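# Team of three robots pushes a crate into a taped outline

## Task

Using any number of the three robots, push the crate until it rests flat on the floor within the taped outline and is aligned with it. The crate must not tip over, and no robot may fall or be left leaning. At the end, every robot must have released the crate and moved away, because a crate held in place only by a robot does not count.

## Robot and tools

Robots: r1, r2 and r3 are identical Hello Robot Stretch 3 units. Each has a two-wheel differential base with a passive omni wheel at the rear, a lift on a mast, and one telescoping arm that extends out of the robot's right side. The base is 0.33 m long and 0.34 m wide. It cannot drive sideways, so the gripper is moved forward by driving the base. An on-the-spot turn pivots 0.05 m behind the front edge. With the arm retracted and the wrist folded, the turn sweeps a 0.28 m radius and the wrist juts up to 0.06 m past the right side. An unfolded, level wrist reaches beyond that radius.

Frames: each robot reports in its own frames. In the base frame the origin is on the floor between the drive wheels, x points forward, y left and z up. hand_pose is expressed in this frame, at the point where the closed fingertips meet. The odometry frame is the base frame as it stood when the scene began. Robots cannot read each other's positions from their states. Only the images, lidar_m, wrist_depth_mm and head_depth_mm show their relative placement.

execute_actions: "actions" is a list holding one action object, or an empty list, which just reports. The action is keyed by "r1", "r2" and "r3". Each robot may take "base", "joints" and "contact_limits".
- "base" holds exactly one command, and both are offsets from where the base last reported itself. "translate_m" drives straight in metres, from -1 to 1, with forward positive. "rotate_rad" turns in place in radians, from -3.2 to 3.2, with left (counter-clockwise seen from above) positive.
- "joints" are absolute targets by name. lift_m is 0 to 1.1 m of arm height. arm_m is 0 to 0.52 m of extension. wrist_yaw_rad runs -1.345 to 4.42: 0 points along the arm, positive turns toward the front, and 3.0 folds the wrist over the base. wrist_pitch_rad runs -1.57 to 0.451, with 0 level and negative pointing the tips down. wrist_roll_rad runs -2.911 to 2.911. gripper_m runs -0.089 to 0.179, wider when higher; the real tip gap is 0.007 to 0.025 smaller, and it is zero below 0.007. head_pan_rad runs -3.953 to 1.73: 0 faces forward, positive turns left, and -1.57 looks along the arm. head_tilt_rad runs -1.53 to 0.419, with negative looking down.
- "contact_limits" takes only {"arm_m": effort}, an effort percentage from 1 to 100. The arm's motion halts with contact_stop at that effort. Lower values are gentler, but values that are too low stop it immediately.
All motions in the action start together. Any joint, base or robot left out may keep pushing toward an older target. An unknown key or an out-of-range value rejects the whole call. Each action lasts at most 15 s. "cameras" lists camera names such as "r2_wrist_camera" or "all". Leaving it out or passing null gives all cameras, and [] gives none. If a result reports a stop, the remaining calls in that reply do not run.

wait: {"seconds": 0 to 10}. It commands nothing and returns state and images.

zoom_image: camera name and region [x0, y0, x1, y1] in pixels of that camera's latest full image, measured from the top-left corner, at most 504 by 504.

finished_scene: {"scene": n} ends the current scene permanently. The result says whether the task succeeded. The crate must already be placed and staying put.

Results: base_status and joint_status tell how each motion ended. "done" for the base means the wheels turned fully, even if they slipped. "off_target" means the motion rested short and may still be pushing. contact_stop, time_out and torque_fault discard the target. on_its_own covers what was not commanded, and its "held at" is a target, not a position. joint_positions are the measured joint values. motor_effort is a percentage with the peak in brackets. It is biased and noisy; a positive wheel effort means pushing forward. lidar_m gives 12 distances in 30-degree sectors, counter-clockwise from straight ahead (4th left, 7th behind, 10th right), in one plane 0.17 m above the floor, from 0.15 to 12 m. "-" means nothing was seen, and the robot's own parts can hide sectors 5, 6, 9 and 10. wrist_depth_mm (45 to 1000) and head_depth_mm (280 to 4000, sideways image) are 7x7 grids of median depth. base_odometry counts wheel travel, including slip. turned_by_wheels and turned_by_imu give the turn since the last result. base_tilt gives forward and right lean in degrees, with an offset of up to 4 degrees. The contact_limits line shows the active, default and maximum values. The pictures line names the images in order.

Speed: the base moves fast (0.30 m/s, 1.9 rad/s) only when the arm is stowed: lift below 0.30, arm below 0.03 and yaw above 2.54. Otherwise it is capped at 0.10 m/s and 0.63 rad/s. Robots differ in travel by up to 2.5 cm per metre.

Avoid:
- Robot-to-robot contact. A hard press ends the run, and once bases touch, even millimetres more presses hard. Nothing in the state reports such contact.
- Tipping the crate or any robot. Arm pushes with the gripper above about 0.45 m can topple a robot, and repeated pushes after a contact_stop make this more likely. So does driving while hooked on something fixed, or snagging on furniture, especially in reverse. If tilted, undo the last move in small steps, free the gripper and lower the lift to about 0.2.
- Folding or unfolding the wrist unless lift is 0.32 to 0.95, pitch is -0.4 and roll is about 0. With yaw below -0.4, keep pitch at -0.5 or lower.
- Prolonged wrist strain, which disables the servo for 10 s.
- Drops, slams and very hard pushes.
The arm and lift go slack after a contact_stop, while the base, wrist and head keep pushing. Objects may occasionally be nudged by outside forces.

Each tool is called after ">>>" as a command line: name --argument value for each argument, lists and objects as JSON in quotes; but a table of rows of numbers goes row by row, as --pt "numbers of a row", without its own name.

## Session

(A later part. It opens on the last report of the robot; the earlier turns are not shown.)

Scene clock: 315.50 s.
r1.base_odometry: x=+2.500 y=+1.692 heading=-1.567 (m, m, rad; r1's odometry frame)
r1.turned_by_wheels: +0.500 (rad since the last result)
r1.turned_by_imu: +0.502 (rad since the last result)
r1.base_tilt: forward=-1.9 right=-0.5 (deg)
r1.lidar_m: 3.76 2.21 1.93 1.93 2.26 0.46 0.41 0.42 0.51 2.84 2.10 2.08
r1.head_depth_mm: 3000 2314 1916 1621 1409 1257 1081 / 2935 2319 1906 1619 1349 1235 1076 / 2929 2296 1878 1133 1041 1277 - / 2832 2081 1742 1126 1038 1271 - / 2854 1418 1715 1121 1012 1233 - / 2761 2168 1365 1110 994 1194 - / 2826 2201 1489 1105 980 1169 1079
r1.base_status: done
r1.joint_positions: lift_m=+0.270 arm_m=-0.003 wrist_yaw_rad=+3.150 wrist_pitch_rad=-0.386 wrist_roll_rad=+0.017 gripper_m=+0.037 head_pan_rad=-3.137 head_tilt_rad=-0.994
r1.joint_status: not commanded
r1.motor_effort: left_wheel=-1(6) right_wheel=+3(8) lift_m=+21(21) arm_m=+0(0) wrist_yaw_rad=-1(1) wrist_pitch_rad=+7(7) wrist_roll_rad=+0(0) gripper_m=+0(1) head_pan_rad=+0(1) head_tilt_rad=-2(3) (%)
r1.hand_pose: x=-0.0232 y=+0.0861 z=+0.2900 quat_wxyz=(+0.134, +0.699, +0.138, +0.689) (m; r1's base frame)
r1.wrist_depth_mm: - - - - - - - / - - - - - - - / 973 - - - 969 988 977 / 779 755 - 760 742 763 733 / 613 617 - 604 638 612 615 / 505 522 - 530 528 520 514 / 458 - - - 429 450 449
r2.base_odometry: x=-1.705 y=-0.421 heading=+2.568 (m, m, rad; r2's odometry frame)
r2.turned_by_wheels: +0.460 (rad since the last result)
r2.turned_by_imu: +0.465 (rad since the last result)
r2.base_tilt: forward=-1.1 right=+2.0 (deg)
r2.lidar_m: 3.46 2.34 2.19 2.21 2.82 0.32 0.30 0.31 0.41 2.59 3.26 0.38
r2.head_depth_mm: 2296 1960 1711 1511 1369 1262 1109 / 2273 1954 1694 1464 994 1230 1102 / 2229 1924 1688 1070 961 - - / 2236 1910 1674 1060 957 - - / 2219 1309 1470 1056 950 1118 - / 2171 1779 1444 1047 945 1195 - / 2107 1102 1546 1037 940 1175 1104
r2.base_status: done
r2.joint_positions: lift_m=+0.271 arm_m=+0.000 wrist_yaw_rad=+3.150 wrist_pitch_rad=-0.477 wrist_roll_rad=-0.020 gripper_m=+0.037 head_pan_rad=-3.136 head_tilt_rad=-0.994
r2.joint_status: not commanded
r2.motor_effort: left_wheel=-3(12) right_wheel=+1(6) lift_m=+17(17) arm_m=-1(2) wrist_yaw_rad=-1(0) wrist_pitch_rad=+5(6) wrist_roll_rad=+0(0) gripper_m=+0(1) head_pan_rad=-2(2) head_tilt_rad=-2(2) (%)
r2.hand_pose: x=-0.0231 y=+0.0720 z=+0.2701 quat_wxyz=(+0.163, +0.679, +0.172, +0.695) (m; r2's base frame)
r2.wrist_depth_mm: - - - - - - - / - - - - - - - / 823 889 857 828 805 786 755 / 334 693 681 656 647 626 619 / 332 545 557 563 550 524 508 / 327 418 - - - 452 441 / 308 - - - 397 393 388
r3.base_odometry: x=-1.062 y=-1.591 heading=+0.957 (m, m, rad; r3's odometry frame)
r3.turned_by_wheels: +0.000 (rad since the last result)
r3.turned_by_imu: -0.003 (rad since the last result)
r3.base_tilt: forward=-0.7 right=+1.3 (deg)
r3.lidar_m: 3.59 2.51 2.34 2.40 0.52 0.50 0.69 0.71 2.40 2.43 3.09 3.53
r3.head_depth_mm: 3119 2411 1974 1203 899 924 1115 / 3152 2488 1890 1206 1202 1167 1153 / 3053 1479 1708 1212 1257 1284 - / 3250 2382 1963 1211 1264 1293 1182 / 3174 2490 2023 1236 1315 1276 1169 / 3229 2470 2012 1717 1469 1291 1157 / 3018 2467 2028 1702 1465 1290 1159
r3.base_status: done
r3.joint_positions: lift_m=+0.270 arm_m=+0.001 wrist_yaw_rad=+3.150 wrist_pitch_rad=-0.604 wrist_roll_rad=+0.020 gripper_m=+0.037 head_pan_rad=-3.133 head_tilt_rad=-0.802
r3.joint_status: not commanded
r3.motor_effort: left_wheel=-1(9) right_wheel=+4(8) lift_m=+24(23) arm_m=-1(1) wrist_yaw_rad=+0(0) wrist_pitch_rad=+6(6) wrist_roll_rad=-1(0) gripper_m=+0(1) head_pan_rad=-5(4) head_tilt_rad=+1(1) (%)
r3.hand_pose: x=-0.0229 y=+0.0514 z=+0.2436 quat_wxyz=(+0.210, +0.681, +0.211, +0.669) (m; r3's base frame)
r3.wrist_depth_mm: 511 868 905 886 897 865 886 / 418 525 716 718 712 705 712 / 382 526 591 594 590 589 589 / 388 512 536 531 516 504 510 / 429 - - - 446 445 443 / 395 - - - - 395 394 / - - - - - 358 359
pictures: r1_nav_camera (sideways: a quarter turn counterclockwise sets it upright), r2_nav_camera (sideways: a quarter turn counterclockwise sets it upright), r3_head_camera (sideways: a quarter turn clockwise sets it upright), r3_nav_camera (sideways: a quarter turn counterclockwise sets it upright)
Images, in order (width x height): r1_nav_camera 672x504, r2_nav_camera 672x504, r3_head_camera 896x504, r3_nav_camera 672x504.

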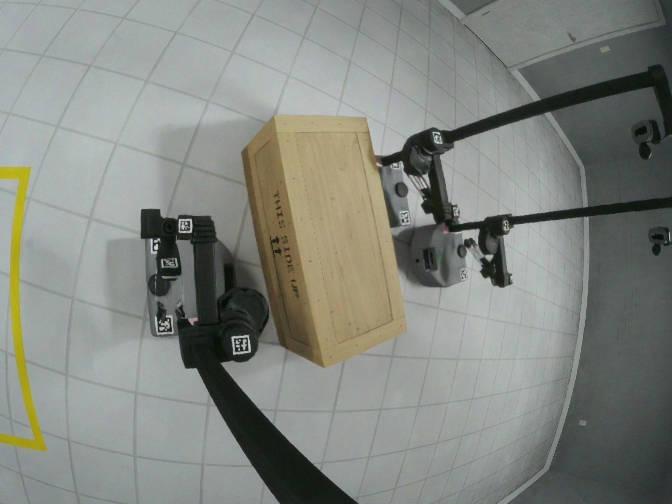

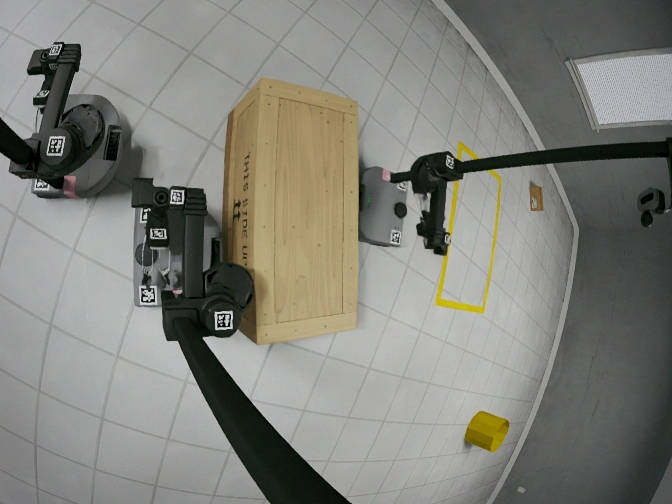

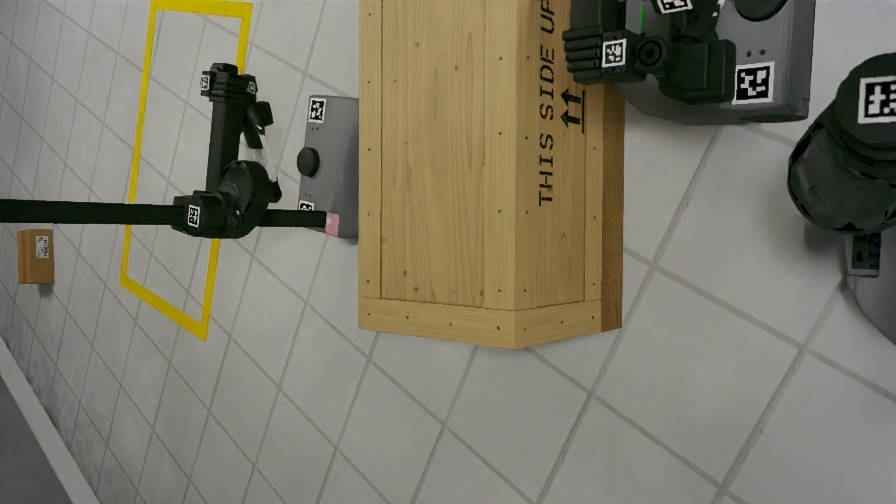

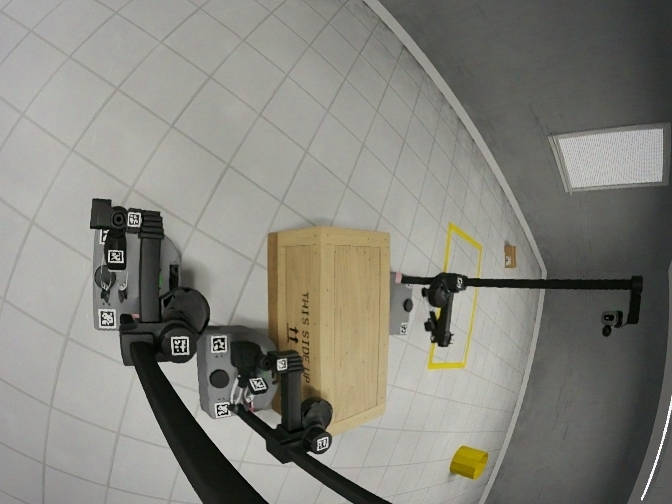

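>>> execute_actions --actions '[{"r1":{"base":{"translate_m":1.0},"joints":{"head_tilt_rad":-0.7}},"r3":{"base":{"rotate_rad":0.28}}}]' --cameras '[]'

>>> execute_actions --actions '[{"r1":{"base":{"translate_m":0.85}},"r3":{"base":{"translate_m":-0.3}}}]' --cameras '[]'

>>> execute_actions --actions '[{"r3":{"base":{"rotate_rad":-0.28}}}]' --cameras '["r1_nav_camera","r1_head_camera","r2_nav_camera","r3_head_camera","r3_nav_camera"]'

Scene clock: 325.67 s.
r1.base_odometry: x=+2.503 y=+0.692 heading=-1.567 (m, m, rad; r1's odometry frame)
r1.turned_by_wheels: +0.000 (rad since the last result)
r1.turned_by_imu: +0.004 (rad since the last result)
r1.base_tilt: forward=-1.9 right=-0.4 (deg)
r1.lidar_m: 2.85 1.90 1.65 1.65 1.94 3.43 1.40 1.41 3.11 3.11 1.53 2.85
r1.head_depth_mm: - - 2998 2186 1725 1411 1194 / - - 2994 2186 1706 1408 1187 / - - 2947 1926 1690 1401 1185 / - - 2557 1805 1682 1383 1178 / - - 2076 1751 1671 1381 1180 / - - 2008 1713 1667 1372 1169 / - - 2818 1794 1665 1369 1158
r1.base_status: done
r1.joint_positions: lift_m=+0.270 arm_m=-0.003 wrist_yaw_rad=+3.150 wrist_pitch_rad=-0.386 wrist_roll_rad=+0.017 gripper_m=+0.037 head_pan_rad=-3.137 head_tilt_rad=-0.704
r1.joint_status: all done
r1.motor_effort: left_wheel=-1(5) right_wheel=+3(11) lift_m=+21(21) arm_m=+0(1) wrist_yaw_rad=+0(0) wrist_pitch_rad=+7(7) wrist_roll_rad=+0(0) gripper_m=-1(0) head_pan_rad=-1(1) head_tilt_rad=+1(21) (%)
r1.hand_pose: x=-0.0232 y=+0.0861 z=+0.2900 quat_wxyz=(+0.134, +0.699, +0.138, +0.689) (m; r1's base frame)
r1.wrist_depth_mm: - - - - - - - / - - - - - - - / - 984 - - - - - / 774 769 - 745 752 762 746 / 622 631 - 620 645 629 619 / 515 513 - 538 537 515 510 / 450 - - - 431 448 446
r2.base_odometry: x=-1.705 y=-0.421 heading=+2.568 (m, m, rad; r2's odometry frame)
r2.turned_by_wheels: +0.000 (rad since the last result)
r2.turned_by_imu: -0.002 (rad since the last result)
r2.base_tilt: forward=-1.3 right=+1.8 (deg)
r2.lidar_m: 3.46 2.33 2.19 2.22 2.81 0.31 0.30 0.31 0.41 2.59 3.27 0.36
r2.head_depth_mm: 2276 1972 1711 1524 1371 1252 1110 / 2268 1946 1695 1471 991 1238 1108 / 2246 1923 1678 1067 962 - - / 1982 1917 1671 1061 957 - - / 1964 1881 1670 1055 952 1114 - / 2193 1876 1648 1050 943 1187 - / 2167 1859 1638 1041 939 1175 1107
r2.base_status: not commanded
r2.joint_positions: lift_m=+0.271 arm_m=+0.000 wrist_yaw_rad=+3.150 wrist_pitch_rad=-0.477 wrist_roll_rad=-0.020 gripper_m=+0.037 head_pan_rad=-3.136 head_tilt_rad=-0.994
r2.joint_status: not commanded
r2.motor_effort: left_wheel=-3(3) right_wheel=+2(1) lift_m=+17(17) arm_m=-1(2) wrist_yaw_rad=+0(0) wrist_pitch_rad=+6(6) wrist_roll_rad=+0(0) gripper_m=+0(1) head_pan_rad=-2(2) head_tilt_rad=-2(2) (%)
r2.hand_pose: x=-0.0231 y=+0.0720 z=+0.2701 quat_wxyz=(+0.163, +0.679, +0.172, +0.695) (m; r2's base frame)
r2.wrist_depth_mm: - - - - - - - / - - - - - - - / 824 896 872 840 812 793 753 / 334 696 681 659 641 628 617 / 330 547 560 558 544 519 518 / 328 421 - - - 448 438 / 309 - - - 398 394 389
r3.base_odometry: x=-1.062 y=-1.591 heading=+1.237 (m, m, rad; r3's odometry frame)
r3.turned_by_wheels: +0.280 (rad since the last result)
r3.turned_by_imu: +0.274 (rad since the last result)
r3.base_tilt: forward=-0.7 right=+1.3 (deg)
r3.lidar_m: 2.88 2.34 2.34 2.62 0.81 0.69 0.69 2.42 2.40 2.66 3.57 3.52
r3.head_depth_mm: 3095 2431 1994 1202 1122 1267 1075 / 3209 2458 2018 1210 1183 1286 1187 / 3154 2437 1982 1201 1260 1295 - / 3108 2481 2013 1689 1431 1290 1189 / 2883 2446 2000 1688 1465 1295 1164 / 2696 2487 2034 1689 1470 1289 1150 / 2501 2484 2021 1700 1451 1291 1151
r3.base_status: done
r3.joint_positions: lift_m=+0.270 arm_m=+0.001 wrist_yaw_rad=+3.150 wrist_pitch_rad=-0.604 wrist_roll_rad=+0.020 gripper_m=+0.037 head_pan_rad=-3.133 head_tilt_rad=-0.802
r3.joint_status: not commanded
r3.motor_effort: left_wheel=-1(8) right_wheel=+4(12) lift_m=+24(24) arm_m=-1(1) wrist_yaw_rad=-1(1) wrist_pitch_rad=+6(6) wrist_roll_rad=-1(0) gripper_m=+0(0) head_pan_rad=-4(4) head_tilt_rad=+2(2) (%)
r3.hand_pose: x=-0.0229 y=+0.0514 z=+0.2436 quat_wxyz=(+0.210, +0.681, +0.211, +0.669) (m; r3's base frame)
r3.wrist_depth_mm: 540 530 534 889 882 881 872 / 432 443 522 722 717 718 710 / 493 448 564 600 598 593 584 / 514 497 536 532 521 509 508 / 467 - - - 448 444 446 / 392 - - - - 394 395 / - - - - - 358 357
pictures: none
No camera images: the call's "cameras" was empty. Leave "cameras" out to get every camera's image.

Scene clock: 330.33 s.
r1.base_odometry: x=+2.506 y=-0.158 heading=-1.568 (m, m, rad; r1's odometry frame)
r1.turned_by_wheels: +0.000 (rad since the last result)
r1.turned_by_imu: +0.003 (rad since the last result)
r1.base_tilt: forward=-2.0 right=-0.4 (deg)
r1.lidar_m: 2.03 1.62 1.42 1.42 1.66 2.95 2.24 3.84 3.35 1.43 2.32 2.03
r1.head_depth_mm: - - 3020 2187 1706 1404 1197 / - - 2987 2192 1711 1394 1189 / - - 2839 2162 1679 1400 1188 / - 3120 2494 2144 1678 1397 1176 / - - 2484 2124 1671 1381 1169 / - - 2454 2101 1661 1376 1171 / - - 2804 2089 1647 1373 1169
r1.base_status: done
r1.joint_positions: lift_m=+0.270 arm_m=-0.003 wrist_yaw_rad=+3.150 wrist_pitch_rad=-0.386 wrist_roll_rad=+0.017 gripper_m=+0.037 head_pan_rad=-3.137 head_tilt_rad=-0.704
r1.joint_status: not commanded
r1.motor_effort: left_wheel=+0(5) right_wheel=+3(10) lift_m=+21(21) arm_m=+0(1) wrist_yaw_rad=+1(0) wrist_pitch_rad=+7(7) wrist_roll_rad=+0(0) gripper_m=-1(0) head_pan_rad=+0(1) head_tilt_rad=+1(1) (%)
r1.hand_pose: x=-0.0232 y=+0.0861 z=+0.2900 quat_wxyz=(+0.134, +0.699, +0.138, +0.689) (m; r1's base frame)
r1.wrist_depth_mm: - - - - - - - / - - - - - - - / - 987 - - 812 - 984 / 765 748 - 764 703 709 766 / 610 612 - 609 655 618 606 / 517 513 - 539 535 515 514 / 465 - - - 429 448 446
r2.base_odometry: x=-1.705 y=-0.421 heading=+2.568 (m, m, rad; r2's odometry frame)
r2.turned_by_wheels: +0.000 (rad since the last result)
r2.turned_by_imu: -0.001 (rad since the last result)
r2.base_tilt: forward=-1.2 right=+1.9 (deg)
r2.lidar_m: 3.47 2.33 2.19 2.22 2.82 0.32 0.30 0.31 0.41 0.30 0.42 4.01
r2.head_depth_mm: 2319 1959 1709 1515 1365 1260 1109 / 2254 1942 1698 1466 994 1233 1108 / 2243 1923 1690 1068 963 - - / 2226 1913 1672 1061 956 - - / 2213 1892 1670 1054 950 1114 - / 2180 1874 1645 1049 943 1188 - / 2170 1860 1642 1040 939 1174 1093
r2.base_status: not commanded
r2.joint_positions: lift_m=+0.271 arm_m=+0.000 wrist_yaw_rad=+3.150 wrist_pitch_rad=-0.477 wrist_roll_rad=-0.020 gripper_m=+0.037 head_pan_rad=-3.136 head_tilt_rad=-0.994
r2.joint_status: not commanded
r2.motor_effort: left_wheel=-3(3) right_wheel=+2(1) lift_m=+17(17) arm_m=-1(2) wrist_yaw_rad=+0(0) wrist_pitch_rad=+6(6) wrist_roll_rad=+0(0) gripper_m=-1(1) head_pan_rad=-2(2) head_tilt_rad=-2(2) (%)
r2.hand_pose: x=-0.0231 y=+0.0720 z=+0.2701 quat_wxyz=(+0.163, +0.679, +0.172, +0.695) (m; r2's base frame)
r2.wrist_depth_mm: - - - - - - - / - - - - - - - / 826 895 871 833 808 785 758 / 334 701 674 658 644 635 617 / 333 549 556 555 546 527 508 / 329 420 - - - 449 442 / 309 - - - 397 394 387
r3.base_odometry: x=-1.160 y=-1.874 heading=+1.237 (m, m, rad; r3's odometry frame)
r3.turned_by_wheels: +0.000 (rad since the last result)
r3.turned_by_imu: -0.002 (rad since the last result)
r3.base_tilt: forward=-0.7 right=+1.3 (deg)
r3.lidar_m: 3.14 2.55 2.55 0.42 0.47 0.40 0.40 2.22 2.21 2.44 3.77 3.75
r3.head_depth_mm: 3034 2427 1982 1668 1043 922 1101 / 3180 2442 1985 1676 1043 948 1109 / 3066 2449 2009 1679 1048 970 - / 2904 2458 2013 1685 1465 1269 1182 / 2678 2478 2011 1695 1470 1287 1166 / 2461 2466 2020 1693 1478 1293 1157 / 2288 2415 2012 1707 1470 1294 1153
r3.base_status: done
r3.joint_positions: lift_m=+0.270 arm_m=+0.001 wrist_yaw_rad=+3.150 wrist_pitch_rad=-0.604 wrist_roll_rad=+0.020 gripper_m=+0.037 head_pan_rad=-3.133 head_tilt_rad=-0.802
r3.joint_status: not commanded
r3.motor_effort: left_wheel=-1(9) right_wheel=+4(9) lift_m=+25(24) arm_m=-1(1) wrist_yaw_rad=+0(0) wrist_pitch_rad=+6(6) wrist_roll_rad=-1(1) gripper_m=+0(0) head_pan_rad=-4(5) head_tilt_rad=+1(1) (%)
r3.hand_pose: x=-0.0229 y=+0.0514 z=+0.2436 quat_wxyz=(+0.210, +0.681, +0.211, +0.669) (m; r3's base frame)
r3.wrist_depth_mm: 352 456 557 526 808 876 866 / 364 470 457 421 686 725 704 / 377 490 563 409 591 589 585 / 385 485 536 461 520 509 507 / 388 - - - 444 443 445 / 380 - - - - 396 394 / - - - - - 357 355
pictures: none
No camera images: the call's "cameras" was empty. Leave "cameras" out to get every camera's image.

Scene clock: 331.77 s.
r1.base_odometry: x=+2.506 y=-0.158 heading=-1.568 (m, m, rad; r1's odometry frame)
r1.turned_by_wheels: +0.000 (rad since the last result)
r1.turned_by_imu: +0.000 (rad since the last result)
r1.base_tilt: forward=-2.0 right=-0.5 (deg)
r1.lidar_m: 2.03 1.63 1.42 1.42 1.66 2.95 2.24 3.83 3.32 1.44 2.33 2.03
r1.head_depth_mm: - - 3055 2196 1720 1415 1201 / - - 3060 2178 1701 1398 1198 / - - 2814 2173 1688 1403 1183 / - 2973 2523 2145 1686 1382 1182 / - - 2455 2131 1676 1386 1169 / - - 2487 2088 1671 1372 1167 / - - 2849 2083 1665 1361 1173
r1.base_status: not commanded
r1.joint_positions: lift_m=+0.270 arm_m=-0.003 wrist_yaw_rad=+3.150 wrist_pitch_rad=-0.386 wrist_roll_rad=+0.017 gripper_m=+0.037 head_pan_rad=-3.137 head_tilt_rad=-0.704
r1.joint_status: not commanded
r1.motor_effort: left_wheel=-1(1) right_wheel=+3(3) lift_m=+21(21) arm_m=+0(0) wrist_yaw_rad=+0(0) wrist_pitch_rad=+7(7) wrist_roll_rad=+0(0) gripper_m=+1(0) head_pan_rad=-1(0) head_tilt_rad=+2(1) (%)
r1.hand_pose: x=-0.0232 y=+0.0861 z=+0.2900 quat_wxyz=(+0.134, +0.699, +0.138, +0.689) (m; r1's base frame)
r1.wrist_depth_mm: - - - - - - - / - - - - - - - / 998 989 - 973 801 998 979 / 775 762 - 747 720 726 744 / 602 618 - 626 632 618 614 / 513 511 - 535 531 515 508 / 450 - - - 435 444 452
r2.base_odometry: x=-1.705 y=-0.421 heading=+2.568 (m, m, rad; r2's odometry frame)
r2.turned_by_wheels: +0.000 (rad since the last result)
r2.turned_by_imu: +0.000 (rad since the last result)
r2.base_tilt: forward=-1.2 right=+1.9 (deg)
r2.lidar_m: 3.49 2.32 2.19 2.22 2.82 0.32 0.30 0.31 0.41 0.28 0.42 4.01
r2.head_depth_mm: 2287 1960 1709 1521 1367 1260 1107 / 2280 1943 1698 1463 992 1236 1105 / 2247 1921 1677 1063 963 - - / 2229 1903 1672 1060 953 - - / 2213 1899 1656 1053 949 1118 - / 2175 1883 1653 1048 946 1193 - / 2177 1856 1646 1041 938 1171 1010
r2.base_status: not commanded
r2.joint_positions: lift_m=+0.271 arm_m=+0.000 wrist_yaw_rad=+3.150 wrist_pitch_rad=-0.477 wrist_roll_rad=-0.020 gripper_m=+0.037 head_pan_rad=-3.136 head_tilt_rad=-0.994
r2.joint_status: not commanded
r2.motor_effort: left_wheel=-3(3) right_wheel=+2(2) lift_m=+17(17) arm_m=-1(1) wrist_yaw_rad=+0(0) wrist_pitch_rad=+6(6) wrist_roll_rad=+0(0) gripper_m=+0(0) head_pan_rad=-2(2) head_tilt_rad=-2(2) (%)
r2.hand_pose: x=-0.0231 y=+0.0720 z=+0.2701 quat_wxyz=(+0.163, +0.679, +0.172, +0.695) (m; r2's base frame)
r2.wrist_depth_mm: - - - - - - - / - - - - - - - / 828 888 858 835 824 772 763 / 335 702 684 655 647 626 619 / 333 549 566 556 544 524 515 / 329 416 - - - 450 441 / 309 - - - 396 389 389
r3.base_odometry: x=-1.160 y=-1.874 heading=+0.957 (m, m, rad; r3's odometry frame)
r3.turned_by_wheels: -0.280 (rad since the last result)
r3.turned_by_imu: -0.275 (rad since the last result)
r3.base_tilt: forward=-0.7 right=+1.3 (deg)
r3.lidar_m: 3.81 2.72 2.55 0.42 0.42 0.42 0.40 0.41 2.21 2.25 2.84 3.76
r3.head_depth_mm: 3048 2428 2000 1681 1038 961 1037 / 2762 2443 2018 1688 1045 965 1179 / 3168 2449 2007 1695 1047 967 - / 3046 2464 2009 1682 1046 969 1186 / 3193 2471 2020 1699 1442 1245 1168 / 3070 2466 2007 1695 1460 1290 1158 / 2829 2462 2003 1694 1474 1291 1158
r3.base_status: done
r3.joint_positions: lift_m=+0.270 arm_m=+0.001 wrist_yaw_rad=+3.150 wrist_pitch_rad=-0.604 wrist_roll_rad=+0.020 gripper_m=+0.037 head_pan_rad=-3.133 head_tilt_rad=-0.802
r3.joint_status: not commanded
r3.motor_effort: left_wheel=+3(9) right_wheel=-2(8) lift_m=+24(24) arm_m=-1(1) wrist_yaw_rad=+0(1) wrist_pitch_rad=+6(6) wrist_roll_rad=+0(0) gripper_m=-1(0) head_pan_rad=-4(5) head_tilt_rad=+1(1) (%)
r3.hand_pose: x=-0.0229 y=+0.0514 z=+0.2436 quat_wxyz=(+0.210, +0.681, +0.211, +0.669) (m; r3's base frame)
r3.wrist_depth_mm: 440 551 531 853 880 898 869 / 438 424 423 689 714 711 708 / 439 417 398 577 590 593 590 / 441 510 447 526 520 509 502 / 429 - - - 446 446 447 / 393 - - - - 395 395 / - - - - - 356 357
pictures: r1_head_camera (sideways: a quarter turn clockwise sets it upright), r1_nav_camera (sideways: a quarter turn counterclockwise sets it upright), r2_nav_camera (sideways: a quarter turn counterclockwise sets it upright), r3_head_camera (sideways: a quarter turn clockwise sets it upright), r3_nav_camera (sideways: a quarter turn counterclockwise sets it upright)
Images, in order (width x height): r1_head_camera 896x504, r1_nav_camera 672x504, r2_nav_camera 672x504, r3_head_camera 896x504, r3_nav_camera 672x504.

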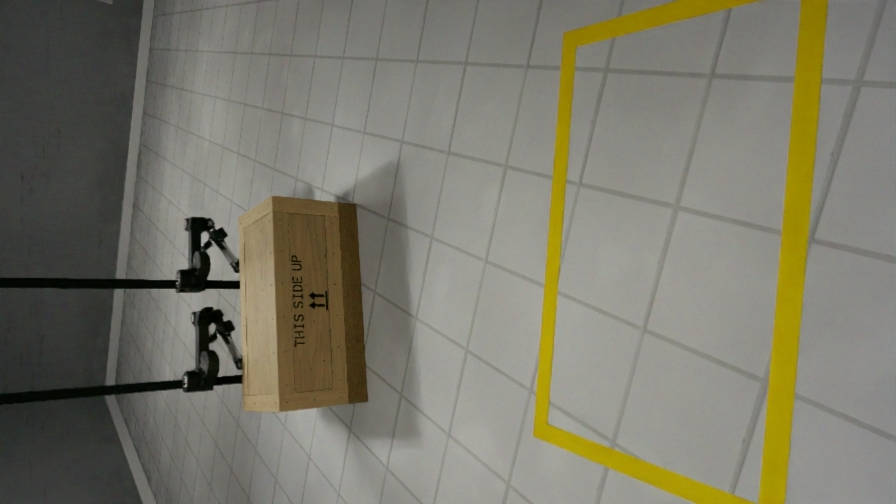

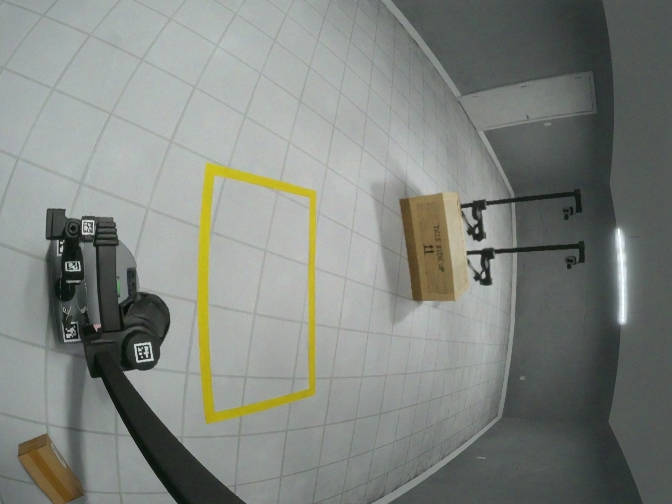

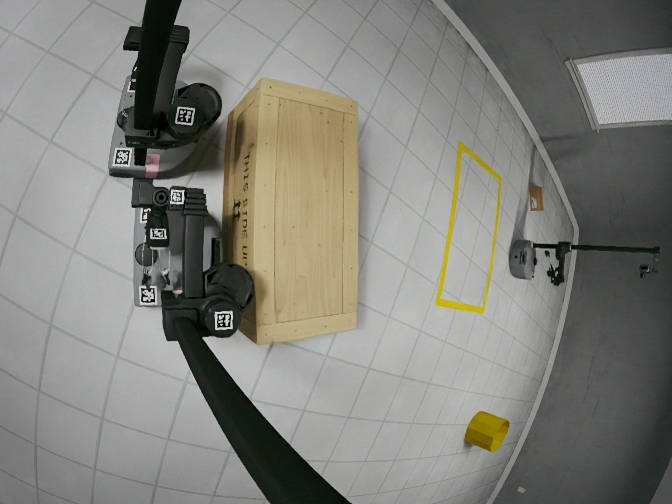

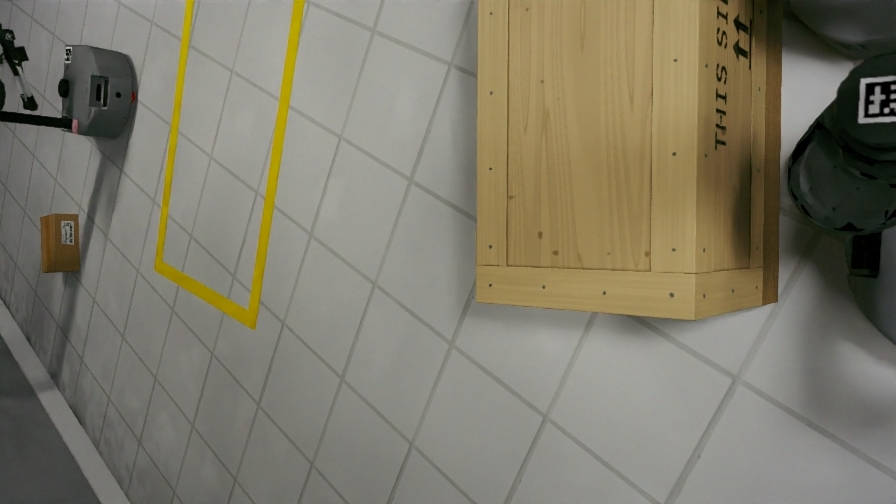

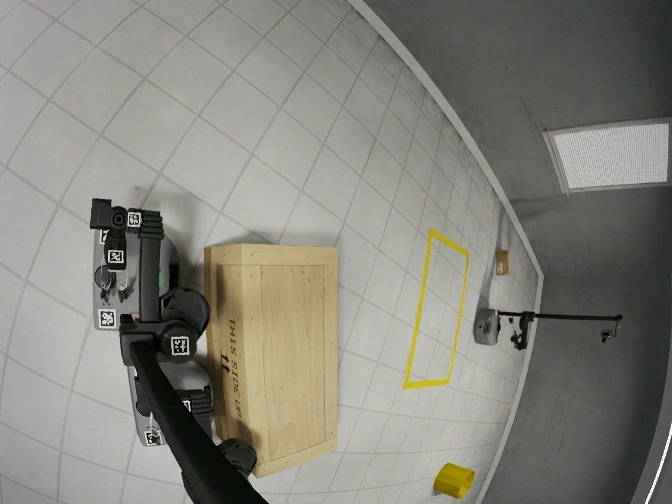

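>>> execute_actions --actions '[{"r3":{"base":{"translate_m":-0.10}}}]' --cameras '[]'

>>> execute_actions --actions '[{"r2":{"base":{"translate_m":-0.5}},"r3":{"base":{"translate_m":-0.5}}}]' --cameras '["r1_head_camera","r2_nav_camera","r3_nav_camera"]'

Scene clock: 337.57 s.
r1.base_odometry: x=+2.506 y=-0.158 heading=-1.568 (m, m, rad; r1's odometry frame)
r1.turned_by_wheels: +0.000 (rad since the last result)
r1.turned_by_imu: +0.001 (rad since the last result)
r1.base_tilt: forward=-1.9 right=-0.3 (deg)
r1.lidar_m: 2.03 1.62 1.42 1.42 1.66 2.96 2.24 3.82 3.34 1.44 2.33 2.03
r1.head_depth_mm: - - 3038 2206 1710 1412 1190 / - - 3039 2191 1691 1403 1185 / - - 2833 2158 1697 1390 1189 / - - 2514 2141 1689 1391 1180 / - - 2472 2109 1680 1382 1178 / - - 2442 2109 1666 1371 1164 / - - 2849 2073 1641 1375 1173
r1.base_status: not commanded
r1.joint_positions: lift_m=+0.270 arm_m=-0.003 wrist_yaw_rad=+3.150 wrist_pitch_rad=-0.386 wrist_roll_rad=+0.017 gripper_m=+0.037 head_pan_rad=-3.137 head_tilt_rad=-0.704
r1.joint_status: not commanded
r1.motor_effort: left_wheel=-1(2) right_wheel=+3(3) lift_m=+22(21) arm_m=+0(1) wrist_yaw_rad=+0(1) wrist_pitch_rad=+7(7) wrist_roll_rad=+0(0) gripper_m=+1(0) head_pan_rad=-1(1) head_tilt_rad=+1(2) (%)
r1.hand_pose: x=-0.0232 y=+0.0861 z=+0.2900 quat_wxyz=(+0.134, +0.699, +0.138, +0.689) (m; r1's base frame)
r1.wrist_depth_mm: - - - - - - - / - - - - - - - / 988 - - - 812 - 981 / 752 746 - 742 719 747 763 / 619 614 - 621 638 604 612 / 514 511 - 527 533 516 524 / 463 - - - 439 440 446
r2.base_odometry: x=-1.705 y=-0.421 heading=+2.568 (m, m, rad; r2's odometry frame)
r2.turned_by_wheels: +0.000 (rad since the last result)
r2.turned_by_imu: -0.001 (rad since the last result)
r2.base_tilt: forward=-1.1 right=+1.8 (deg)
r2.lidar_m: 3.50 2.33 2.19 2.22 2.82 0.32 0.30 0.31 0.41 0.29 3.27 4.01
r2.head_depth_mm: 2291 1962 1709 1523 1369 1255 1107 / 2269 1933 1693 1467 995 1237 1103 / 2247 1919 1684 1067 961 - - / 2231 1919 1668 1063 956 - - / 2205 1887 1666 1052 951 1117 - / 2172 1876 1659 1050 947 1191 - / 2156 1870 1635 1036 937 1149 990
r2.base_status: not commanded
r2.joint_positions: lift_m=+0.271 arm_m=+0.000 wrist_yaw_rad=+3.150 wrist_pitch_rad=-0.477 wrist_roll_rad=-0.020 gripper_m=+0.037 head_pan_rad=-3.136 head_tilt_rad=-0.994
r2.joint_status: not commanded
r2.motor_effort: left_wheel=-3(3) right_wheel=+1(2) lift_m=+17(17) arm_m=-1(1) wrist_yaw_rad=+0(0) wrist_pitch_rad=+6(6) wrist_roll_rad=+0(0) gripper_m=-1(0) head_pan_rad=-2(2) head_tilt_rad=-2(3) (%)
r2.hand_pose: x=-0.0231 y=+0.0720 z=+0.2701 quat_wxyz=(+0.163, +0.679, +0.172, +0.695) (m; r2's base frame)
r2.wrist_depth_mm: - - - - - - - / - - - - - - - / 828 882 875 846 806 774 766 / 336 693 682 657 640 624 617 / 332 547 559 560 548 518 511 / 329 416 - - - 448 442 / 309 - - - 394 392 388
r3.base_odometry: x=-1.218 y=-1.956 heading=+0.957 (m, m, rad; r3's odometry frame)
r3.turned_by_wheels: +0.000 (rad since the last result)
r3.turned_by_imu: -0.001 (rad since the last result)
r3.base_tilt: forward=-0.7 right=+1.2 (deg)
r3.lidar_m: 3.92 2.76 2.59 0.40 0.44 0.31 0.30 0.31 2.17 2.21 2.80 3.85
r3.head_depth_mm: 3012 2427 1983 1693 1038 919 1051 / 2682 2431 1988 1686 1041 919 916 / 3172 2461 1998 1706 1043 919 - / 3001 2410 2008 1691 1047 920 930 / 3168 2463 1998 1693 1408 973 1141 / 3055 2471 2018 1698 1466 1289 1158 / 2812 2451 2013 1712 1471 1304 1155
r3.base_status: done
r3.joint_positions: lift_m=+0.270 arm_m=+0.001 wrist_yaw_rad=+3.150 wrist_pitch_rad=-0.604 wrist_roll_rad=+0.020 gripper_m=+0.037 head_pan_rad=-3.133 head_tilt_rad=-0.802
r3.joint_status: not commanded
r3.motor_effort: left_wheel=+3(8) right_wheel=-2(11) lift_m=+24(24) arm_m=-1(1) wrist_yaw_rad=+0(0) wrist_pitch_rad=+6(6) wrist_roll_rad=-1(0) gripper_m=-1(0) head_pan_rad=-5(5) head_tilt_rad=+2(0) (%)
r3.hand_pose: x=-0.0229 y=+0.0514 z=+0.2436 quat_wxyz=(+0.210, +0.681, +0.211, +0.669) (m; r3's base frame)
r3.wrist_depth_mm: 325 461 633 532 898 878 887 / 325 434 422 422 711 703 696 / 323 461 412 385 594 585 587 / 325 433 463 431 507 505 504 / 316 - - - 443 444 446 / 291 - - - - 396 395 / - - - - - 357 357
pictures: none
No camera images: the call's "cameras" was empty. Leave "cameras" out to get every camera's image.

Scene clock: 340.73 s.
r1.base_odometry: x=+2.506 y=-0.158 heading=-1.568 (m, m, rad; r1's odometry frame)
r1.turned_by_wheels: +0.000 (rad since the last result)
r1.turned_by_imu: +0.001 (rad since the last result)
r1.base_tilt: forward=-2.0 right=-0.3 (deg)
r1.lidar_m: 2.03 1.62 1.41 1.42 1.66 2.95 1.80 3.82 3.35 1.44 2.33 2.03
r1.head_depth_mm: - - 3014 2212 1719 1408 1196 / - - 3013 2159 1722 1395 1183 / - - 2228 2152 1682 1397 1182 / - - 2116 2131 1691 1383 1175 / - - 2072 2107 1666 1386 1170 / - - 2622 2067 1672 1370 1165 / - - 2844 2088 1653 1368 1166
r1.base_status: not commanded
r1.joint_positions: lift_m=+0.270 arm_m=-0.003 wrist_yaw_rad=+3.150 wrist_pitch_rad=-0.386 wrist_roll_rad=+0.017 gripper_m=+0.037 head_pan_rad=-3.137 head_tilt_rad=-0.704
r1.joint_status: not commanded
r1.motor_effort: left_wheel=-1(2) right_wheel=+3(3) lift_m=+21(21) arm_m=+0(0) wrist_yaw_rad=+0(0) wrist_pitch_rad=+7(7) wrist_roll_rad=+0(0) gripper_m=+0(1) head_pan_rad=-1(1) head_tilt_rad=+1(2) (%)
r1.hand_pose: x=-0.0232 y=+0.0861 z=+0.2900 quat_wxyz=(+0.134, +0.699, +0.138, +0.689) (m; r1's base frame)
r1.wrist_depth_mm: - - - - - - - / - - - - - - - / - - - 992 794 - - / 742 786 - 759 712 718 764 / 596 629 - 602 639 613 630 / 509 514 - 535 528 519 519 / 458 - - - 434 447 445
r2.base_odometry: x=-1.286 y=-0.692 heading=+2.568 (m, m, rad; r2's odometry frame)
r2.turned_by_wheels: +0.000 (rad since the last result)
r2.turned_by_imu: +0.063 (rad since the last result)
r2.base_tilt: forward=-1.1 right=+1.9 (deg)
r2.lidar_m: 3.55 2.51 2.39 2.46 2.41 0.28 0.28 0.29 0.29 0.29 3.16 4.43
r2.head_depth_mm: 2300 1969 1722 1515 1363 1259 1109 / 2272 1946 1697 1459 991 1208 1107 / 2128 1932 1691 1062 963 - - / 2172 1910 1672 1061 957 - - / 2211 1898 1668 1056 950 1037 - / 2185 1866 1651 1046 944 1174 - / 2171 1861 1637 1039 936 1096 995
r2.base_status: translate_m off_target (by the wheels' count: -0.4997 of -0.5000)
r2.joint_positions: lift_m=+0.271 arm_m=+0.000 wrist_yaw_rad=+3.150 wrist_pitch_rad=-0.477 wrist_roll_rad=-0.020 gripper_m=+0.037 head_pan_rad=-3.136 head_tilt_rad=-0.994
r2.joint_status: not commanded
r2.on_its_own: left_wheel is at rest, and its effort (-54) is outside its rest range (-18 to +18); right_wheel is at rest, and its effort (-30) is outside its rest range (-18 to +18)
r2.motor_effort: left_wheel=-54(100) right_wheel=-30(45) lift_m=+18(18) arm_m=-2(1) wrist_yaw_rad=+0(2) wrist_pitch_rad=+6(6) wrist_roll_rad=+0(0) gripper_m=-1(0) head_pan_rad=-1(2) head_tilt_rad=-3(2) (%)
r2.hand_pose: x=-0.0231 y=+0.0720 z=+0.2701 quat_wxyz=(+0.163, +0.679, +0.172, +0.695) (m; r2's base frame)
r2.wrist_depth_mm: - - - - - - - / 289 - - - - - - / 289 891 875 835 808 793 770 / 290 663 676 654 645 631 609 / 290 394 562 560 548 523 515 / 290 363 - - - 451 442 / 274 - - - 397 389 388
r3.base_odometry: x=-1.506 y=-2.364 heading=+0.957 (m, m, rad; r3's odometry frame)
r3.turned_by_wheels: +0.000 (rad since the last result)
r3.turned_by_imu: +0.062 (rad since the last result)
r3.base_tilt: forward=-0.7 right=+1.3 (deg)
r3.lidar_m: 4.17 2.93 2.80 0.40 0.38 0.29 0.28 0.29 1.96 2.01 2.66 4.28
r3.head_depth_mm: 2244 2301 2010 1675 1043 917 870 / 3190 2479 2006 1686 1046 922 852 / 3171 2484 2016 1690 1043 920 - / 3221 2503 2007 1695 1051 923 904 / 2966 2480 2030 1709 1470 1251 1120 / 2691 2502 2013 1698 1474 1297 1155 / 2383 2470 2027 1709 1480 1298 1162
r3.base_status: translate_m off_target (by the wheels' count: -0.4996 of -0.5000)
r3.joint_positions: lift_m=+0.270 arm_m=+0.001 wrist_yaw_rad=+3.150 wrist_pitch_rad=-0.604 wrist_roll_rad=+0.020 gripper_m=+0.037 head_pan_rad=-3.134 head_tilt_rad=-0.799
r3.joint_status: not commanded
r3.on_its_own: left_wheel is at rest, and its effort (-43) is outside its rest range (-18 to +18); right_wheel is at rest, and its effort (-65) is outside its rest range (-18 to +18)
r3.motor_effort: left_wheel=-43(90) right_wheel=-65(91) lift_m=+26(27) arm_m=-1(1) wrist_yaw_rad=+0(2) wrist_pitch_rad=+5(6) wrist_roll_rad=-1(1) gripper_m=-1(0) head_pan_rad=-4(4) head_tilt_rad=-1(1) (%)
r3.hand_pose: x=-0.0229 y=+0.0514 z=+0.2435 quat_wxyz=(+0.210, +0.681, +0.211, +0.669) (m; r3's base frame)
r3.wrist_depth_mm: 283 382 547 531 854 890 882 / 288 392 427 420 657 701 694 / 291 394 440 389 556 594 581 / 294 378 513 437 495 505 509 / 284 - - - 444 445 440 / 264 - - - - 393 396 / - - - - - 355 355
pictures: r1_head_camera (sideways: a quarter turn clockwise sets it upright), r2_nav_camera (sideways: a quarter turn counterclockwise sets it upright), r3_nav_camera (sideways: a quarter turn counterclockwise sets it upright)
Images, in order (width x height): r1_head_camera 896x504, r2_nav_camera 672x504, r3_nav_camera 672x504.

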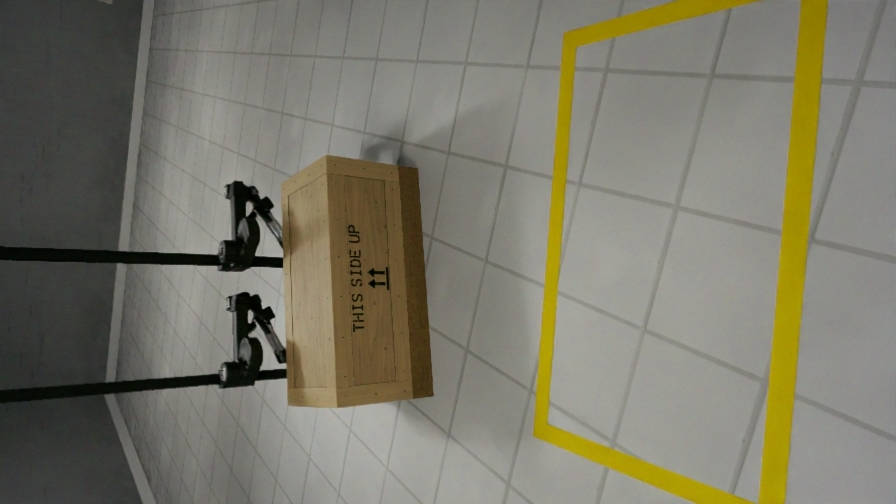

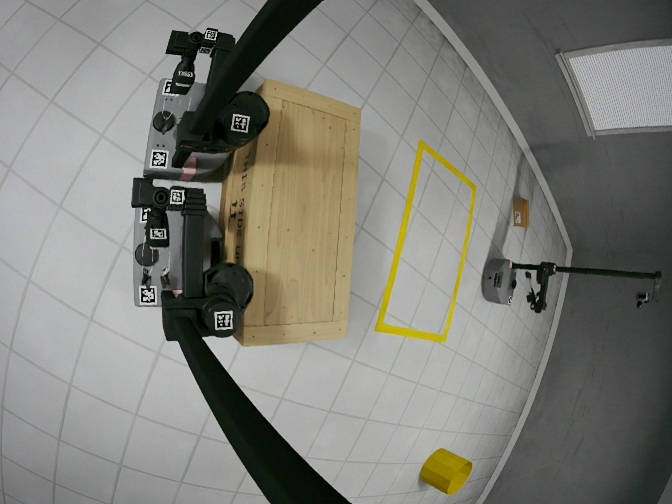

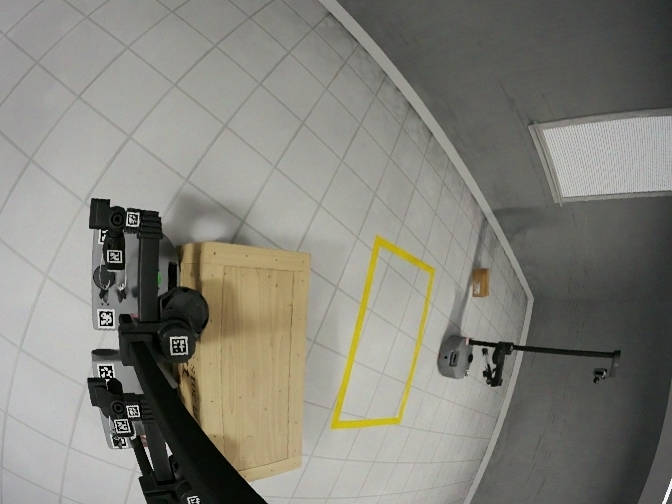

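>>> execute_actions --actions '[{"r2":{"base":{"rotate_rad":-0.11}},"r3":{"base":{"rotate_rad":-0.11}}}]' --cameras '[]'

>>> execute_actions --actions '[{"r2":{"base":{"translate_m":-0.5}},"r3":{"base":{"translate_m":-0.52}}}]' --cameras '["r1_head_camera","r2_nav_camera","r3_nav_camera"]'

Scene clock: 345.63 s.
r1.base_odometry: x=+2.506 y=-0.158 heading=-1.568 (m, m, rad; r1's odometry frame)
r1.turned_by_wheels: +0.000 (rad since the last result)
r1.turned_by_imu: +0.001 (rad since the last result)
r1.base_tilt: forward=-1.9 right=-0.4 (deg)
r1.lidar_m: 2.03 1.63 1.41 1.42 1.66 2.96 1.80 3.84 3.34 1.43 2.33 2.03
r1.head_depth_mm: - - 3003 2208 1720 1416 1191 / - - 3031 2178 1692 1408 1191 / - - 2225 2172 1686 1396 1192 / - - 2110 2149 1693 1389 1180 / - - 2069 2109 1663 1375 1169 / - - 2456 2098 1659 1370 1160 / - - 2819 2087 1646 1370 1161
r1.base_status: not commanded
r1.joint_positions: lift_m=+0.270 arm_m=-0.003 wrist_yaw_rad=+3.150 wrist_pitch_rad=-0.386 wrist_roll_rad=+0.017 gripper_m=+0.037 head_pan_rad=-3.137 head_tilt_rad=-0.704
r1.joint_status: not commanded
r1.motor_effort: left_wheel=-1(2) right_wheel=+3(3) lift_m=+21(21) arm_m=+0(0) wrist_yaw_rad=+0(1) wrist_pitch_rad=+7(7) wrist_roll_rad=+0(0) gripper_m=+2(1) head_pan_rad=-1(1) head_tilt_rad=+1(1) (%)
r1.hand_pose: x=-0.0232 y=+0.0861 z=+0.2900 quat_wxyz=(+0.134, +0.699, +0.138, +0.689) (m; r1's base frame)
r1.wrist_depth_mm: - - - - - - - / - - - - - - - / 991 945 - 967 824 - 998 / 766 747 - 758 707 733 758 / 624 606 - 614 627 609 613 / 506 520 - 530 533 514 515 / 454 - - - 438 453 444
r2.base_odometry: x=-1.286 y=-0.692 heading=+2.458 (m, m, rad; r2's odometry frame)
r2.turned_by_wheels: -0.110 (rad since the last result)
r2.turned_by_imu: -0.111 (rad since the last result)
r2.base_tilt: forward=-1.1 right=+1.8 (deg)
r2.lidar_m: 4.06 2.62 2.39 2.42 2.99 0.29 0.28 0.28 0.37 0.28 2.91 4.41
r2.head_depth_mm: 2284 1948 1710 1522 1370 1255 1109 / 2260 1938 1698 1513 1340 1232 1108 / 2242 1927 1690 1065 960 - - / 2119 1911 1671 1059 956 - - / 2154 1888 1660 1050 948 1015 - / 2179 1864 1651 1044 944 1098 - / 2171 1860 1643 1041 940 1079 990
r2.base_status: done
r2.joint_positions: lift_m=+0.271 arm_m=+0.000 wrist_yaw_rad=+3.150 wrist_pitch_rad=-0.477 wrist_roll_rad=-0.020 gripper_m=+0.037 head_pan_rad=-3.136 head_tilt_rad=-0.994
r2.joint_status: not commanded
r2.motor_effort: left_wheel=-1(29) right_wheel=-3(36) lift_m=+18(18) arm_m=-2(1) wrist_yaw_rad=+0(0) wrist_pitch_rad=+6(6) wrist_roll_rad=+0(0) gripper_m=+0(0) head_pan_rad=-2(1) head_tilt_rad=-3(3) (%)
r2.hand_pose: x=-0.0231 y=+0.0720 z=+0.2701 quat_wxyz=(+0.163, +0.679, +0.172, +0.695) (m; r2's base frame)
r2.wrist_depth_mm: - - - - - - - / - - - - - - - / 908 885 872 822 801 794 755 / 312 689 684 652 644 628 614 / 311 565 555 564 550 519 521 / 307 392 - - - 448 441 / 287 - - - 395 392 387
r3.base_odometry: x=-1.506 y=-2.364 heading=+0.847 (m, m, rad; r3's odometry frame)
r3.turned_by_wheels: -0.110 (rad since the last result)
r3.turned_by_imu: -0.106 (rad since the last result)
r3.base_tilt: forward=-0.7 right=+1.2 (deg)
r3.lidar_m: 4.30 3.06 2.81 0.40 0.42 0.30 0.28 0.28 1.96 1.97 2.44 4.29
r3.head_depth_mm: 3052 2381 2001 1679 1043 918 964 / 2288 2322 1996 1687 1046 919 859 / 3176 2398 2025 1693 1047 922 - / 3194 2467 2011 1699 1047 922 901 / 3261 2490 2003 1715 1063 941 964 / 3023 2503 2024 1700 1465 1292 1157 / 2677 2524 2022 1712 1476 1296 1161
r3.base_status: done
r3.joint_positions: lift_m=+0.270 arm_m=+0.001 wrist_yaw_rad=+3.150 wrist_pitch_rad=-0.604 wrist_roll_rad=+0.020 gripper_m=+0.037 head_pan_rad=-3.134 head_tilt_rad=-0.799
r3.joint_status: not commanded
r3.motor_effort: left_wheel=+0(24) right_wheel=-10(69) lift_m=+26(26) arm_m=-1(1) wrist_yaw_rad=-1(0) wrist_pitch_rad=+6(6) wrist_roll_rad=+0(0) gripper_m=+0(0) head_pan_rad=-4(4) head_tilt_rad=-2(0) (%)
r3.hand_pose: x=-0.0229 y=+0.0514 z=+0.2435 quat_wxyz=(+0.210, +0.681, +0.211, +0.669) (m; r3's base frame)
r3.wrist_depth_mm: 309 447 545 529 883 877 862 / 307 420 422 421 710 710 710 / 307 438 403 388 589 598 585 / 305 415 452 434 517 508 505 / 295 - - - 449 445 442 / 270 - - - - 395 397 / - - - - - 355 356
pictures: none
No camera images: the call's "cameras" was empty. Leave "cameras" out to get every camera's image.

Scene clock: 349.67 s.
r1.base_odometry: x=+2.506 y=-0.158 heading=-1.568 (m, m, rad; r1's odometry frame)
r1.turned_by_wheels: +0.000 (rad since the last result)
r1.turned_by_imu: +0.001 (rad since the last result)
r1.base_tilt: forward=-1.9 right=-0.5 (deg)
r1.lidar_m: 2.03 1.63 1.42 1.42 1.66 1.42 1.31 3.86 3.34 1.43 2.33 2.03
r1.head_depth_mm: - - 3037 2188 1707 1403 1192 / - - 2986 1957 1701 1400 1196 / - - 2161 1730 1685 1395 1183 / - - 2124 1720 1685 1381 1177 / - - 1973 1677 1663 1379 1174 / - - 2725 1688 1663 1374 1167 / - - 2815 2088 1652 1364 1161
r1.base_status: not commanded
r1.joint_positions: lift_m=+0.270 arm_m=-0.003 wrist_yaw_rad=+3.150 wrist_pitch_rad=-0.386 wrist_roll_rad=+0.017 gripper_m=+0.037 head_pan_rad=-3.137 head_tilt_rad=-0.704
r1.joint_status: not commanded
r1.motor_effort: left_wheel=-1(1) right_wheel=+3(3) lift_m=+21(21) arm_m=+0(0) wrist_yaw_rad=-1(0) wrist_pitch_rad=+7(7) wrist_roll_rad=+0(0) gripper_m=+0(0) head_pan_rad=+0(1) head_tilt_rad=+1(1) (%)
r1.hand_pose: x=-0.0232 y=+0.0861 z=+0.2900 quat_wxyz=(+0.134, +0.699, +0.138, +0.689) (m; r1's base frame)
r1.wrist_depth_mm: - - - - - - - / - - - - - - - / - 983 - 989 830 995 - / 773 775 - 731 704 728 768 / 615 613 - 623 638 615 607 / 520 519 - 534 535 514 511 / 450 - - - 434 453 438
r2.base_odometry: x=-0.898 y=-1.008 heading=+2.458 (m, m, rad; r2's odometry frame)
r2.turned_by_wheels: +0.000 (rad since the last result)
r2.turned_by_imu: +0.080 (rad since the last result)
r2.base_tilt: forward=-1.1 right=+1.8 (deg)
r2.lidar_m: 3.97 2.76 2.60 2.65 2.01 0.28 0.28 0.29 0.29 0.29 2.85 4.87
r2.head_depth_mm: 2284 1945 1710 1525 1365 1260 1112 / 2268 1929 1704 1511 1324 1236 1102 / 1956 1874 1689 1065 961 - - / 1900 1889 1677 1059 955 - - / 2230 1889 1665 1052 950 1036 - / 2144 1882 1649 1047 948 1179 - / 2154 1865 1630 1037 937 1097 994
r2.base_status: translate_m off_target (by the wheels' count: -0.4999 of -0.5000)
r2.joint_positions: lift_m=+0.271 arm_m=+0.000 wrist_yaw_rad=+3.150 wrist_pitch_rad=-0.477 wrist_roll_rad=-0.020 gripper_m=+0.037 head_pan_rad=-3.136 head_tilt_rad=-0.994
r2.joint_status: not commanded
r2.motor_effort: left_wheel=-14(95) right_wheel=-17(44) lift_m=+18(18) arm_m=-1(1) wrist_yaw_rad=-1(0) wrist_pitch_rad=+5(5) wrist_roll_rad=+0(0) gripper_m=-1(0) head_pan_rad=-2(2) head_tilt_rad=-3(2) (%)
r2.hand_pose: x=-0.0231 y=+0.0720 z=+0.2701 quat_wxyz=(+0.163, +0.679, +0.172, +0.695) (m; r2's base frame)
r2.wrist_depth_mm: - - - - - - - / - - - - - - - / 290 907 875 839 809 782 759 / 291 694 674 653 648 625 611 / 289 547 559 562 551 523 510 / 290 366 - - - 449 439 / 275 - - - 399 393 388
r3.base_odometry: x=-1.850 y=-2.753 heading=+0.846 (m, m, rad; r3's odometry frame)
r3.turned_by_wheels: -0.001 (rad since the last result)
r3.turned_by_imu: +0.083 (rad since the last result)
r3.base_tilt: forward=-0.7 right=+1.2 (deg)
r3.lidar_m: 4.59 3.17 3.00 0.40 0.38 0.29 0.28 0.29 1.75 1.79 2.34 4.71
r3.head_depth_mm: 3060 2007 1935 1680 1041 921 868 / 3220 2459 2003 1692 1044 922 849 / 3263 2407 2005 1694 1046 920 - / 3075 2371 2011 1692 1051 924 907 / 2814 2489 2016 1695 1419 936 1012 / 2466 2495 2038 1699 1467 1304 1150 / 2179 2344 2049 1714 1468 1297 1156
r3.base_status: translate_m off_target (by the wheels' count: -0.5196 of -0.5200)
r3.joint_positions: lift_m=+0.270 arm_m=+0.001 wrist_yaw_rad=+3.150 wrist_pitch_rad=-0.604 wrist_roll_rad=+0.020 gripper_m=+0.037 head_pan_rad=-3.134 head_tilt_rad=-0.799
r3.joint_status: not commanded
r3.on_its_own: left_wheel is at rest, and its effort (-57) is outside its rest range (-18 to +18); right_wheel is at rest, and its effort (-54) is outside its rest range (-18 to +18)
r3.motor_effort: left_wheel=-57(76) right_wheel=-54(90) lift_m=+26(26) arm_m=-1(1) wrist_yaw_rad=+0(0) wrist_pitch_rad=+6(6) wrist_roll_rad=-1(0) gripper_m=+0(0) head_pan_rad=-4(4) head_tilt_rad=+0(2) (%)
r3.hand_pose: x=-0.0229 y=+0.0514 z=+0.2435 quat_wxyz=(+0.210, +0.681, +0.211, +0.669) (m; r3's base frame)
r3.wrist_depth_mm: 285 384 549 526 844 886 872 / 287 391 427 421 659 703 704 / 291 392 444 388 564 591 589 / 293 378 514 437 491 508 507 / 284 - - - 448 443 444 / 264 - - - - 396 397 / - - - - - 356 357
pictures: r1_head_camera (sideways: a quarter turn clockwise sets it upright), r2_nav_camera (sideways: a quarter turn counterclockwise sets it upright), r3_nav_camera (sideways: a quarter turn counterclockwise sets it upright)
Images, in order (width x height): r1_head_camera 896x504, r2_nav_camera 672x504, r3_nav_camera 672x504.

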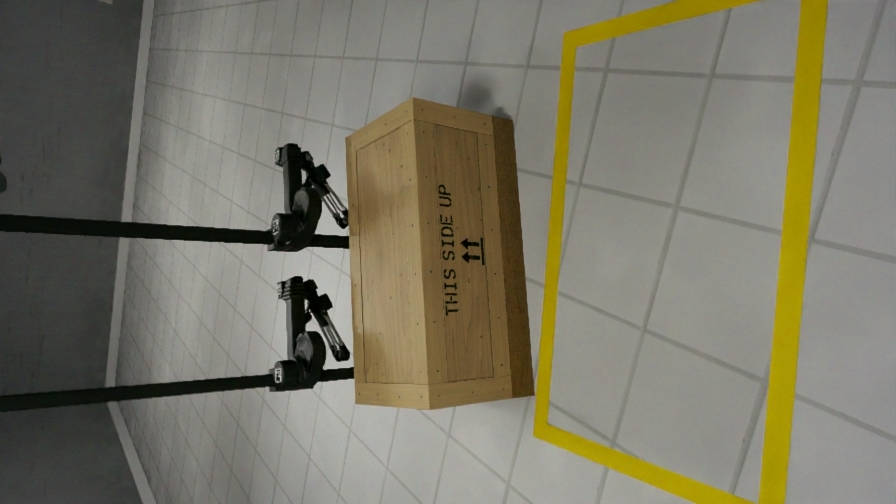

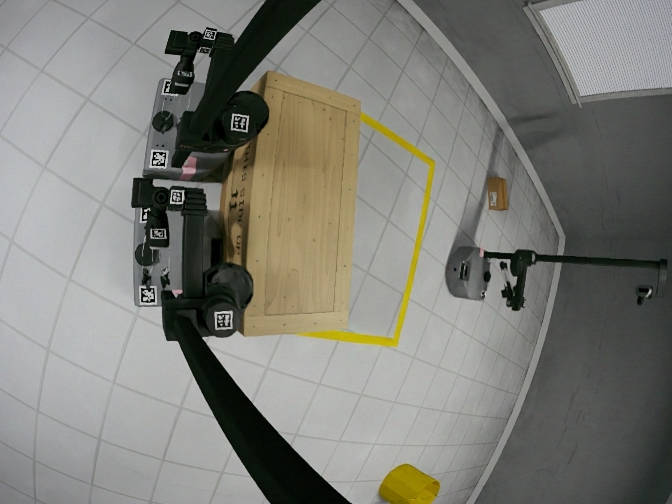

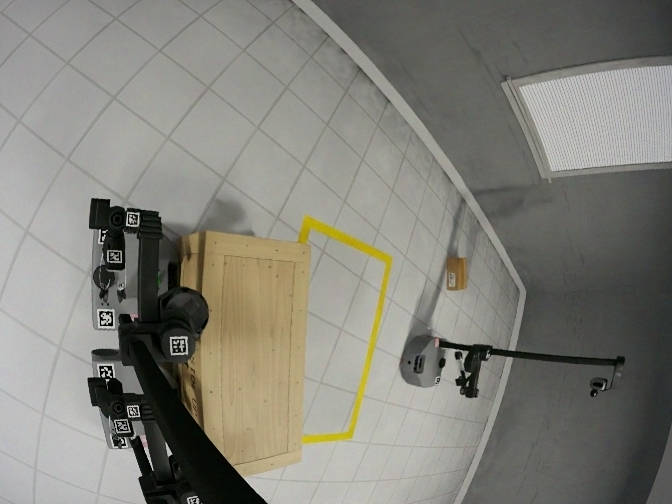

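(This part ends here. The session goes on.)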